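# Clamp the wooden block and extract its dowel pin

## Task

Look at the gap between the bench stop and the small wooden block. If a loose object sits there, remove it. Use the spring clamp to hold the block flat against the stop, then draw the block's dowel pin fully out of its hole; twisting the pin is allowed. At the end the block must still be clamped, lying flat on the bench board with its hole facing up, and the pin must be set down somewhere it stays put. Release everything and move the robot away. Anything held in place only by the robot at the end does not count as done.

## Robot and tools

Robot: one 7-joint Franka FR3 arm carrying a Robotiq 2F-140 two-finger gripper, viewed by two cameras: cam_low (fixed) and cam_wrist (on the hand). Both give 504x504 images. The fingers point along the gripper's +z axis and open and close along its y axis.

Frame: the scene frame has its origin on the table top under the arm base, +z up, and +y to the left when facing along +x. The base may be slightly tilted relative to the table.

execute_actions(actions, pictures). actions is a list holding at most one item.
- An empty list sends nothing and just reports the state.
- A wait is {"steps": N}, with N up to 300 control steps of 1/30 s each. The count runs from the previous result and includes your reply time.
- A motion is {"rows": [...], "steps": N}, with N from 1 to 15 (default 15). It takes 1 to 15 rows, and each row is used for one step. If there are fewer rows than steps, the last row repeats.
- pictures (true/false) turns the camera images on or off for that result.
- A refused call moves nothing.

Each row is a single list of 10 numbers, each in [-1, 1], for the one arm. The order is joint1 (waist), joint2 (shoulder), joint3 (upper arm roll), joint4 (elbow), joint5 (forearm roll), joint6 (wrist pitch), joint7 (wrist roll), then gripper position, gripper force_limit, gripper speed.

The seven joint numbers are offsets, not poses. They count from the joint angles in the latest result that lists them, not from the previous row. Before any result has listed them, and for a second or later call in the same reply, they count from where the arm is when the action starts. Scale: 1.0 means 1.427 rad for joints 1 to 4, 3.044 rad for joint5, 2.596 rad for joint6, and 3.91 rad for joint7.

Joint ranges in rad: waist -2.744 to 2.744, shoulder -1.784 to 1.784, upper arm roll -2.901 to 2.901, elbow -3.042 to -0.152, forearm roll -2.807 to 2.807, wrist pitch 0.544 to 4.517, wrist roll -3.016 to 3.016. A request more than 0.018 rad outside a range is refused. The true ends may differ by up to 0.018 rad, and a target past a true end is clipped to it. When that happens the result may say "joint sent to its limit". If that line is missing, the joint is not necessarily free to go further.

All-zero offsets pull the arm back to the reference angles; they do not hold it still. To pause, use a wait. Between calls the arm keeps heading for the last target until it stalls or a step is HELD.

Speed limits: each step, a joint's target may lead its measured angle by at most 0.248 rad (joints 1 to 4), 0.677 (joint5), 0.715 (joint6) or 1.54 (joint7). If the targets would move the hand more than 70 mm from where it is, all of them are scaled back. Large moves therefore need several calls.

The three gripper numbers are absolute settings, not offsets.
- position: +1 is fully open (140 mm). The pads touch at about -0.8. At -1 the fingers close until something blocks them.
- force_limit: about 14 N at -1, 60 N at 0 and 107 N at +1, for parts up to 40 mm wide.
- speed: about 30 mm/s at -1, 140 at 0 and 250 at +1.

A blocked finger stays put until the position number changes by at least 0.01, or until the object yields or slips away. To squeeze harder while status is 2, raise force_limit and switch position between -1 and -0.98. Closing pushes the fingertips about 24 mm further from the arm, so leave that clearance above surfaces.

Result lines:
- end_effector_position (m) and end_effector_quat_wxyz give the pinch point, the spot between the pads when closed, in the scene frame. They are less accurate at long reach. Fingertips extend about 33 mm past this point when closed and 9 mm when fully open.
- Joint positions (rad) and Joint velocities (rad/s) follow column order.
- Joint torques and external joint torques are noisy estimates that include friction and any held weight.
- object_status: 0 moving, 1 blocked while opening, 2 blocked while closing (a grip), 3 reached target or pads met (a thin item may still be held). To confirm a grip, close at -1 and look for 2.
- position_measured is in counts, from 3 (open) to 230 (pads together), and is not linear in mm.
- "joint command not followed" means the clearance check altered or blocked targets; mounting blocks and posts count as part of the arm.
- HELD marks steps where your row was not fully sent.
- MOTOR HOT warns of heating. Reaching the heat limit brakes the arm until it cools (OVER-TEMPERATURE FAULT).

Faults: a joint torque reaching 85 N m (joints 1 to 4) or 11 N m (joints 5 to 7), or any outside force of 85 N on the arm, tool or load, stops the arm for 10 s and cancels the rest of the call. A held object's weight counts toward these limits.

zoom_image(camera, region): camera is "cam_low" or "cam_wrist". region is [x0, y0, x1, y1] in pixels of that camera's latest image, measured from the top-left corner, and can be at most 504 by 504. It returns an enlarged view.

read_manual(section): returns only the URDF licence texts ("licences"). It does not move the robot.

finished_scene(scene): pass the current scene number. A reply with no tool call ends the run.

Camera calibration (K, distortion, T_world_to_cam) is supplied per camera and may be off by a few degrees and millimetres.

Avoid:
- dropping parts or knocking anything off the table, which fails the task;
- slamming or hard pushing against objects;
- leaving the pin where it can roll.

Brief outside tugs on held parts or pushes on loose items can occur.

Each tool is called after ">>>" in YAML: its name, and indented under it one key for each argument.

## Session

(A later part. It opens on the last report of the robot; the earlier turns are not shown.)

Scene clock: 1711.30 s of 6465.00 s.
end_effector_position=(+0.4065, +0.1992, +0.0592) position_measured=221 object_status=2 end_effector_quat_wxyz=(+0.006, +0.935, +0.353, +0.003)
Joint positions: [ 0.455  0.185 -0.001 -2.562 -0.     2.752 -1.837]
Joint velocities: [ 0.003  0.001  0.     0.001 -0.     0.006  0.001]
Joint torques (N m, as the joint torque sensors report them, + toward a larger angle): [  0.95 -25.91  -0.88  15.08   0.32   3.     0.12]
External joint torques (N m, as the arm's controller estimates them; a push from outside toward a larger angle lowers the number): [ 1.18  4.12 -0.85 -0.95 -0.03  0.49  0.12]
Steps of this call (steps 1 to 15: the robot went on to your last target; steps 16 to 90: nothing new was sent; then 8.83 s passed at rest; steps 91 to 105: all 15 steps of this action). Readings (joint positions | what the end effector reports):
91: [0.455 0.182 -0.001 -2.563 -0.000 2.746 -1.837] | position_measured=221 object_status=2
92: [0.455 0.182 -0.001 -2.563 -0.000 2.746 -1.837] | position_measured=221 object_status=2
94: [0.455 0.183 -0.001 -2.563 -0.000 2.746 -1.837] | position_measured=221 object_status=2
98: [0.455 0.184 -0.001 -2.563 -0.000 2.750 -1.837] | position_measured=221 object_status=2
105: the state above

>>> execute_actions:
  actions:
    - {"rows": [[0,-0.0005,0,0,0,-0.0005,0,-1,0.3,-0.5],[0,-0.001,0,0,0,-0.0012,0,-1,0.3,-0.5],[0,-0.0015,0,0,0,-0.002,0,-1,0.3,-0.5],[0,-0.002,0,0,0,-0.0026,0,-1,0.3,-0.5],[0,-0.002,0,0,0,-0.003,0,-1,0.3,-0.5]], "steps": 15}
  pictures: false

Scene clock: 1725.50 s of 6465.00 s.
end_effector_position=(+0.4057, +0.1988, +0.0593) position_measured=221 object_status=2 end_effector_quat_wxyz=(+0.006, +0.935, +0.353, +0.001)
Joint positions: [ 0.455  0.184 -0.001 -2.562 -0.     2.748 -1.837]
Joint velocities: [-0.001  0.     0.     0.     0.    -0.002  0.001]
Joint torques (N m, as the joint torque sensors report them, + toward a larger angle): [  0.94 -32.68  -0.81  15.83   0.36   2.12   0.14]
External joint torques (N m, as the arm's controller estimates them; a push from outside toward a larger angle lowers the number): [ 1.23 -2.61 -0.73 -0.23  0.   -0.4   0.14]
Steps of this call (steps 1 to 15: the robot went on to your last target; steps 16 to 90: nothing new was sent; then 10.70 s passed at rest; steps 91 to 105: all 15 steps of this action). Readings (joint positions | what the end effector reports):
91: [0.455 0.185 -0.001 -2.562 -0.000 2.753 -1.837] | position_measured=221 object_status=2
92: [0.455 0.185 -0.001 -2.562 -0.000 2.753 -1.837] | position_measured=221 object_status=2
94: [0.455 0.184 -0.001 -2.562 -0.000 2.752 -1.837] | position_measured=221 object_status=2
98: [0.455 0.184 -0.001 -2.562 -0.000 2.750 -1.837] | position_measured=221 object_status=2
105: the state above

Relaxed with the pin on the floor. Opening slowly.

>>> execute_actions:
  actions:
    - {"rows": [[0,0,0,0,0,0,0,-0.4,0.3,-0.9]], "steps": 15}
  pictures: false

>>> execute_actions:
  actions:
    - {"steps": 15}

Scene clock: 1739.37 s of 6465.00 s.
end_effector_position=(+0.4056, +0.1987, +0.0593) position_measured=191 object_status=0 end_effector_quat_wxyz=(+0.006, +0.935, +0.353, +0.001)
Joint positions: [ 0.455  0.184 -0.001 -2.562 -0.     2.748 -1.837]
Joint velocities: [-0.002 -0.001  0.    -0.001 -0.     0.     0.   ]
Joint torques (N m, as the joint torque sensors report them, + toward a larger angle): [  1.1  -30.95  -0.98  15.85   0.33   2.75   0.12]
External joint torques (N m, as the arm's controller estimates them; a push from outside toward a larger angle lowers the number): [ 1.56 -0.82 -0.74 -0.27 -0.04  0.22  0.12]
Steps of this call (steps 1 to 15: the robot went on to your last target; steps 16 to 90: nothing new was sent; then 10.37 s passed at rest; steps 91 to 105: all 15 steps of this action). Readings (joint positions | what the end effector reports):
91: [0.455 0.184 -0.001 -2.562 -0.000 2.748 -1.837] | position_measured=221 object_status=0
92: [0.455 0.184 -0.001 -2.562 -0.000 2.748 -1.837] | position_measured=221 object_status=0
94: [0.455 0.184 -0.001 -2.562 -0.000 2.748 -1.837] | position_measured=215 object_status=0
98: [0.455 0.184 -0.001 -2.562 -0.000 2.748 -1.837] | position_measured=207 object_status=0
105: the state above

Scene clock: 1739.87 s of 6465.00 s.
end_effector_position=(+0.4056, +0.1987, +0.0593) position_measured=179 object_status=3 end_effector_quat_wxyz=(+0.006, +0.935, +0.353, +0.001)
Joint positions: [ 0.455  0.184 -0.001 -2.562 -0.     2.748 -1.837]
Joint velocities: [ 0.001 -0.001  0.     0.     0.001 -0.     0.001]
Joint torques (N m, as the joint torque sensors report them, + toward a larger angle): [  1.   -30.68  -0.92  15.7    0.35   2.69   0.13]
External joint torques (N m, as the arm's controller estimates them; a push from outside toward a larger angle lowers the number): [ 1.35 -0.59 -0.78 -0.37 -0.01  0.18  0.13]
Steps of this call (steps 1 to 15: the robot went on to your last target). Readings (joint positions | what the end effector reports):
1: [0.455 0.184 -0.001 -2.562 -0.000 2.748 -1.837] | position_measured=189 object_status=0
2: [0.455 0.184 -0.001 -2.562 -0.000 2.748 -1.837] | position_measured=186 object_status=0
4: [0.455 0.184 -0.001 -2.562 -0.000 2.748 -1.837] | position_measured=182 object_status=0
8: [0.455 0.184 -0.001 -2.562 -0.000 2.748 -1.837] | position_measured=179 object_status=0
15: the state above
The arm was judged still, so your last target was given up. Only a new action makes it travel on or press farther. Fingers that are still opening or closing keep moving.
camera_calibration (this result's frames):
cam_wrist: T_world_to_cam=[[0.776979, -0.629085, -0.0235732, -0.180347], [-0.567344, -0.715968, 0.406829, 0.355582], [-0.272808, -0.302724, -0.9132, 0.400854], [0, 0, 0, 1]] pos_world=[0.45122, 0.26248, 0.217147]

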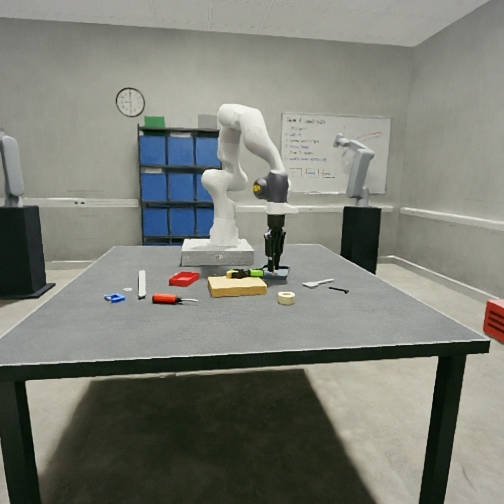

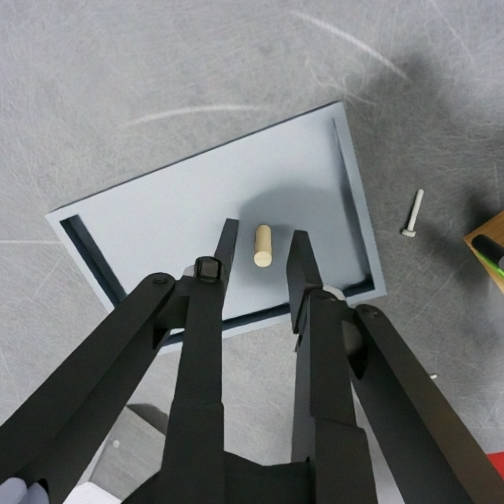

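>>> execute_actions:
  actions:
    - {"rows": [[0,-0.0028,0,0,0,0,0,-0.4,0.3,-0.9],[0,-0.0106,0,-0.0005,0,0,0,-0.4,0.3,-0.9],[0,-0.0224,0,-0.0015,0,-0.0025,0,-0.4,0.3,-0.9],[0,-0.0371,0,-0.0025,0,-0.0192,0,-0.4,0.3,-0.9],[0,-0.0538,0,-0.003,0,-0.0377,0,-0.4,0.3,-0.9],[0,-0.0715,0,-0.003,0,-0.0553,0,-0.4,0.3,-0.9],[0,-0.0892,0,-0.002,0,-0.0715,0,-0.4,0.3,-0.9],[0,-0.1059,0,-0.0005,0,-0.0857,0,-0.4,0.3,-0.9],[0,-0.1206,0,0.001,0,-0.0972,0,-0.4,0.3,-0.9],[0,-0.1324,0,0.0025,0,-0.1057,0,-0.4,0.3,-0.9],[0,-0.1402,0,0.0035,0,-0.1104,0,-0.4,0.3,-0.9],[0,-0.143,0,0.004,0,-0.1109,0,-0.4,0.3,-0.9],[0,-0.143,0,0.004,0,-0.1065,0,-0.4,0.3,-0.9],[0,-0.143,0,0.004,0,-0.0967,0,-0.4,0.3,-0.9],[0,-0.143,0,0.004,0,-0.0831,0,-0.4,0.3,-0.9]], "steps": 15}
  pictures: false

>>> execute_actions:
  actions:
    - {"rows": [[0,-0.002,0,0.001,0,0,0,0,0.3,-0.5],[0,-0.008,0,0.003,0,-0.002,0,0,0.3,-0.5],[0,-0.017,0,0.006,0,-0.006,0,0,0.3,-0.5],[0,-0.029,0,0.01,0,-0.02,0,0,0.3,-0.5],[0,-0.041,0,0.015,0,-0.038,0,0,0.3,-0.5],[0,-0.055,0,0.02,0,-0.056,0,0,0.3,-0.5],[0,-0.069,0,0.025,0,-0.072,0,0,0.3,-0.5],[0,-0.081,0,0.03,0,-0.086,0,0,0.3,-0.5],[0,-0.093,0,0.034,0,-0.098,0,0,0.3,-0.5],[0,-0.102,0,0.037,0,-0.106,0,0,0.3,-0.5],[0,-0.108,0,0.039,0,-0.111,0,0,0.3,-0.5],[0,-0.11,0,0.04,0,-0.111,0,0,0.3,-0.5],[0,-0.11,0,0.04,0,-0.107,0,0,0.3,-0.5],[0,-0.11,0,0.04,0,-0.097,0,0,0.3,-0.5],[0,-0.11,0,0.04,0,-0.083,0,0,0.3,-0.5]], "steps": 15}
  pictures: false

>>> execute_actions:
  actions:
    - {"steps": 15}

Scene clock: 1774.40 s of 6465.00 s.
end_effector_position=(+0.4026, +0.1983, +0.1328) position_measured=179 object_status=3 end_effector_quat_wxyz=(+0.006, +0.935, +0.353, -0.004)
Joint positions: [ 0.455 -0.016 -0.001 -2.555 -0.     2.533 -1.837]
Joint velocities: [-0.    -0.083  0.002  0.002 -0.    -0.     0.   ]
Joint torques (N m, as the joint torque sensors report them, + toward a larger angle): [  0.82 -26.01  -0.99  18.29   0.5    2.57   0.12]
External joint torques (N m, as the arm's controller estimates them; a push from outside toward a larger angle lowers the number): [ 1.12 -2.18 -0.66  0.35 -0.01  0.14  0.12]
Steps of this call (steps 1 to 90: nothing new was sent; then 31.03 s passed at rest; steps 91 to 105: all 15 steps of this action). Readings (joint positions | what the end effector reports):
91: [0.455 0.183 -0.001 -2.562 -0.000 2.748 -1.837] | position_measured=179 object_status=3
92: [0.455 0.182 -0.001 -2.563 -0.000 2.748 -1.837] | position_measured=179 object_status=3
94: [0.455 0.167 -0.001 -2.565 -0.000 2.740 -1.837] | position_measured=179 object_status=3
98: [0.455 0.089 -0.001 -2.566 -0.000 2.655 -1.837] | position_measured=179 object_status=3
105: the state above

Scene clock: 1774.90 s of 6465.00 s.
end_effector_position=(+0.4010, +0.1985, +0.2060) position_measured=129 object_status=0 end_effector_quat_wxyz=(+0.007, +0.935, +0.353, -0.007)
Joint positions: [ 0.455 -0.17  -0.001 -2.499 -0.     2.316 -1.837]
Joint velocities: [-0.001 -0.059  0.     0.018 -0.    -0.001  0.   ]
Joint torques (N m, as the joint torque sensors report them, + toward a larger angle): [  1.06 -23.08  -1.71  21.48   0.66   2.71   0.11]
External joint torques (N m, as the arm's controller estimates them; a push from outside toward a larger angle lowers the number): [ 1.38 -1.9  -1.18  1.15  0.02  0.21  0.11]
Steps of this call (steps 1 to 15: all 15 steps of this action). Readings (joint positions | what the end effector reports):
1: [0.455 -0.017 -0.001 -2.555 -0.000 2.533 -1.837] | position_measured=179 object_status=0
2: [0.455 -0.018 -0.001 -2.555 -0.000 2.532 -1.837] | position_measured=176 object_status=0
4: [0.455 -0.028 -0.001 -2.553 -0.000 2.522 -1.837] | position_measured=166 object_status=0
8: [0.455 -0.087 -0.001 -2.531 -0.000 2.438 -1.837] | position_measured=148 object_status=0
15: the state above

Scene clock: 1775.40 s of 6465.00 s.
end_effector_position=(+0.4015, +0.1988, +0.2068) position_measured=129 object_status=3 end_effector_quat_wxyz=(+0.006, +0.935, +0.353, -0.006)
Joint positions: [ 0.455 -0.171 -0.001 -2.499 -0.     2.316 -1.837]
Joint velocities: [ 0.001 -0.    -0.     0.     0.    -0.    -0.   ]
Joint torques (N m, as the joint torque sensors report them, + toward a larger angle): [  0.79 -25.56  -1.37  21.8    0.61   2.76   0.12]
External joint torques (N m, as the arm's controller estimates them; a push from outside toward a larger angle lowers the number): [ 1.08 -1.86 -0.87 -0.04 -0.03  0.28  0.12]
Steps of this call (steps 1 to 15: the robot went on to your last target). Readings (joint positions | what the end effector reports):
1: [0.455 -0.171 -0.001 -2.499 -0.000 2.316 -1.837] | position_measured=129 object_status=0
2: [0.455 -0.171 -0.001 -2.499 -0.000 2.316 -1.837] | position_measured=129 object_status=0
4: [0.455 -0.171 -0.001 -2.499 -0.000 2.316 -1.837] | position_measured=129 object_status=3
8: [0.455 -0.171 -0.001 -2.499 -0.000 2.316 -1.837] | position_measured=129 object_status=3
15: the state above
The arm was judged still, so your last target was given up. Only a new action makes it travel on or press farther. Fingers that are still opening or closing keep moving.
camera_calibration (this result's frames):
cam_wrist: T_world_to_cam=[[0.776536, -0.629379, -0.0295553, -0.17216], [-0.562512, -0.71364, 0.417491, 0.288665], [-0.283852, -0.307572, -0.9082, 0.538849], [0, 0, 0, 1]] pos_world=[0.449019, 0.263384, 0.363779]

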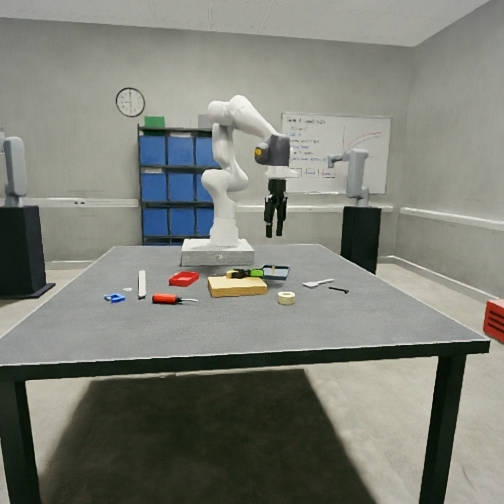

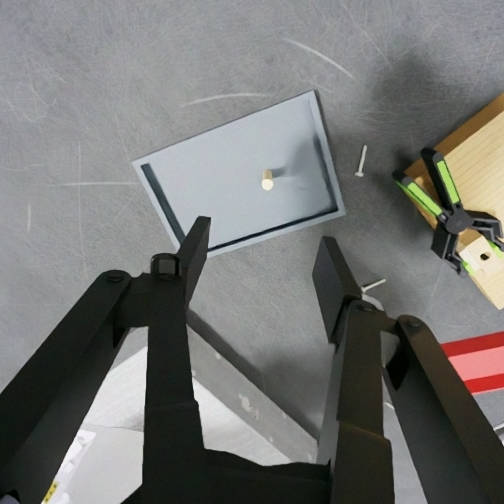

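>>> zoom_image:
  camera: "cam_wrist"
  region: [384, 120, 504, 320]

>>> zoom_image:
  camera: "cam_low"
  region: [200, 250, 300, 305]

Region (384, 120, 504, 320) of cam_wrist's 504x504 image, scaled by 2.520, with more detail than that image has; it fills the left 302 columns of this view, and the rest is white.

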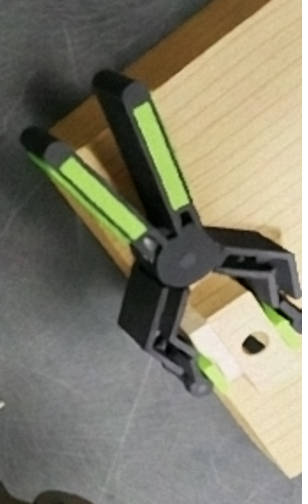

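Region (200, 250, 300, 305) of cam_low's 504x504 image, scaled by 5.040, with more detail than that image has; it fills the top 277 rows of this view, and the rest is white.

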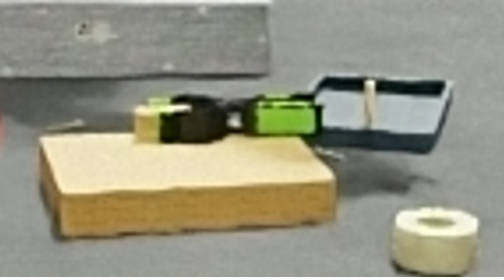

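>>> finished_scene:
  scene: 2

The scene is finished: the task was done.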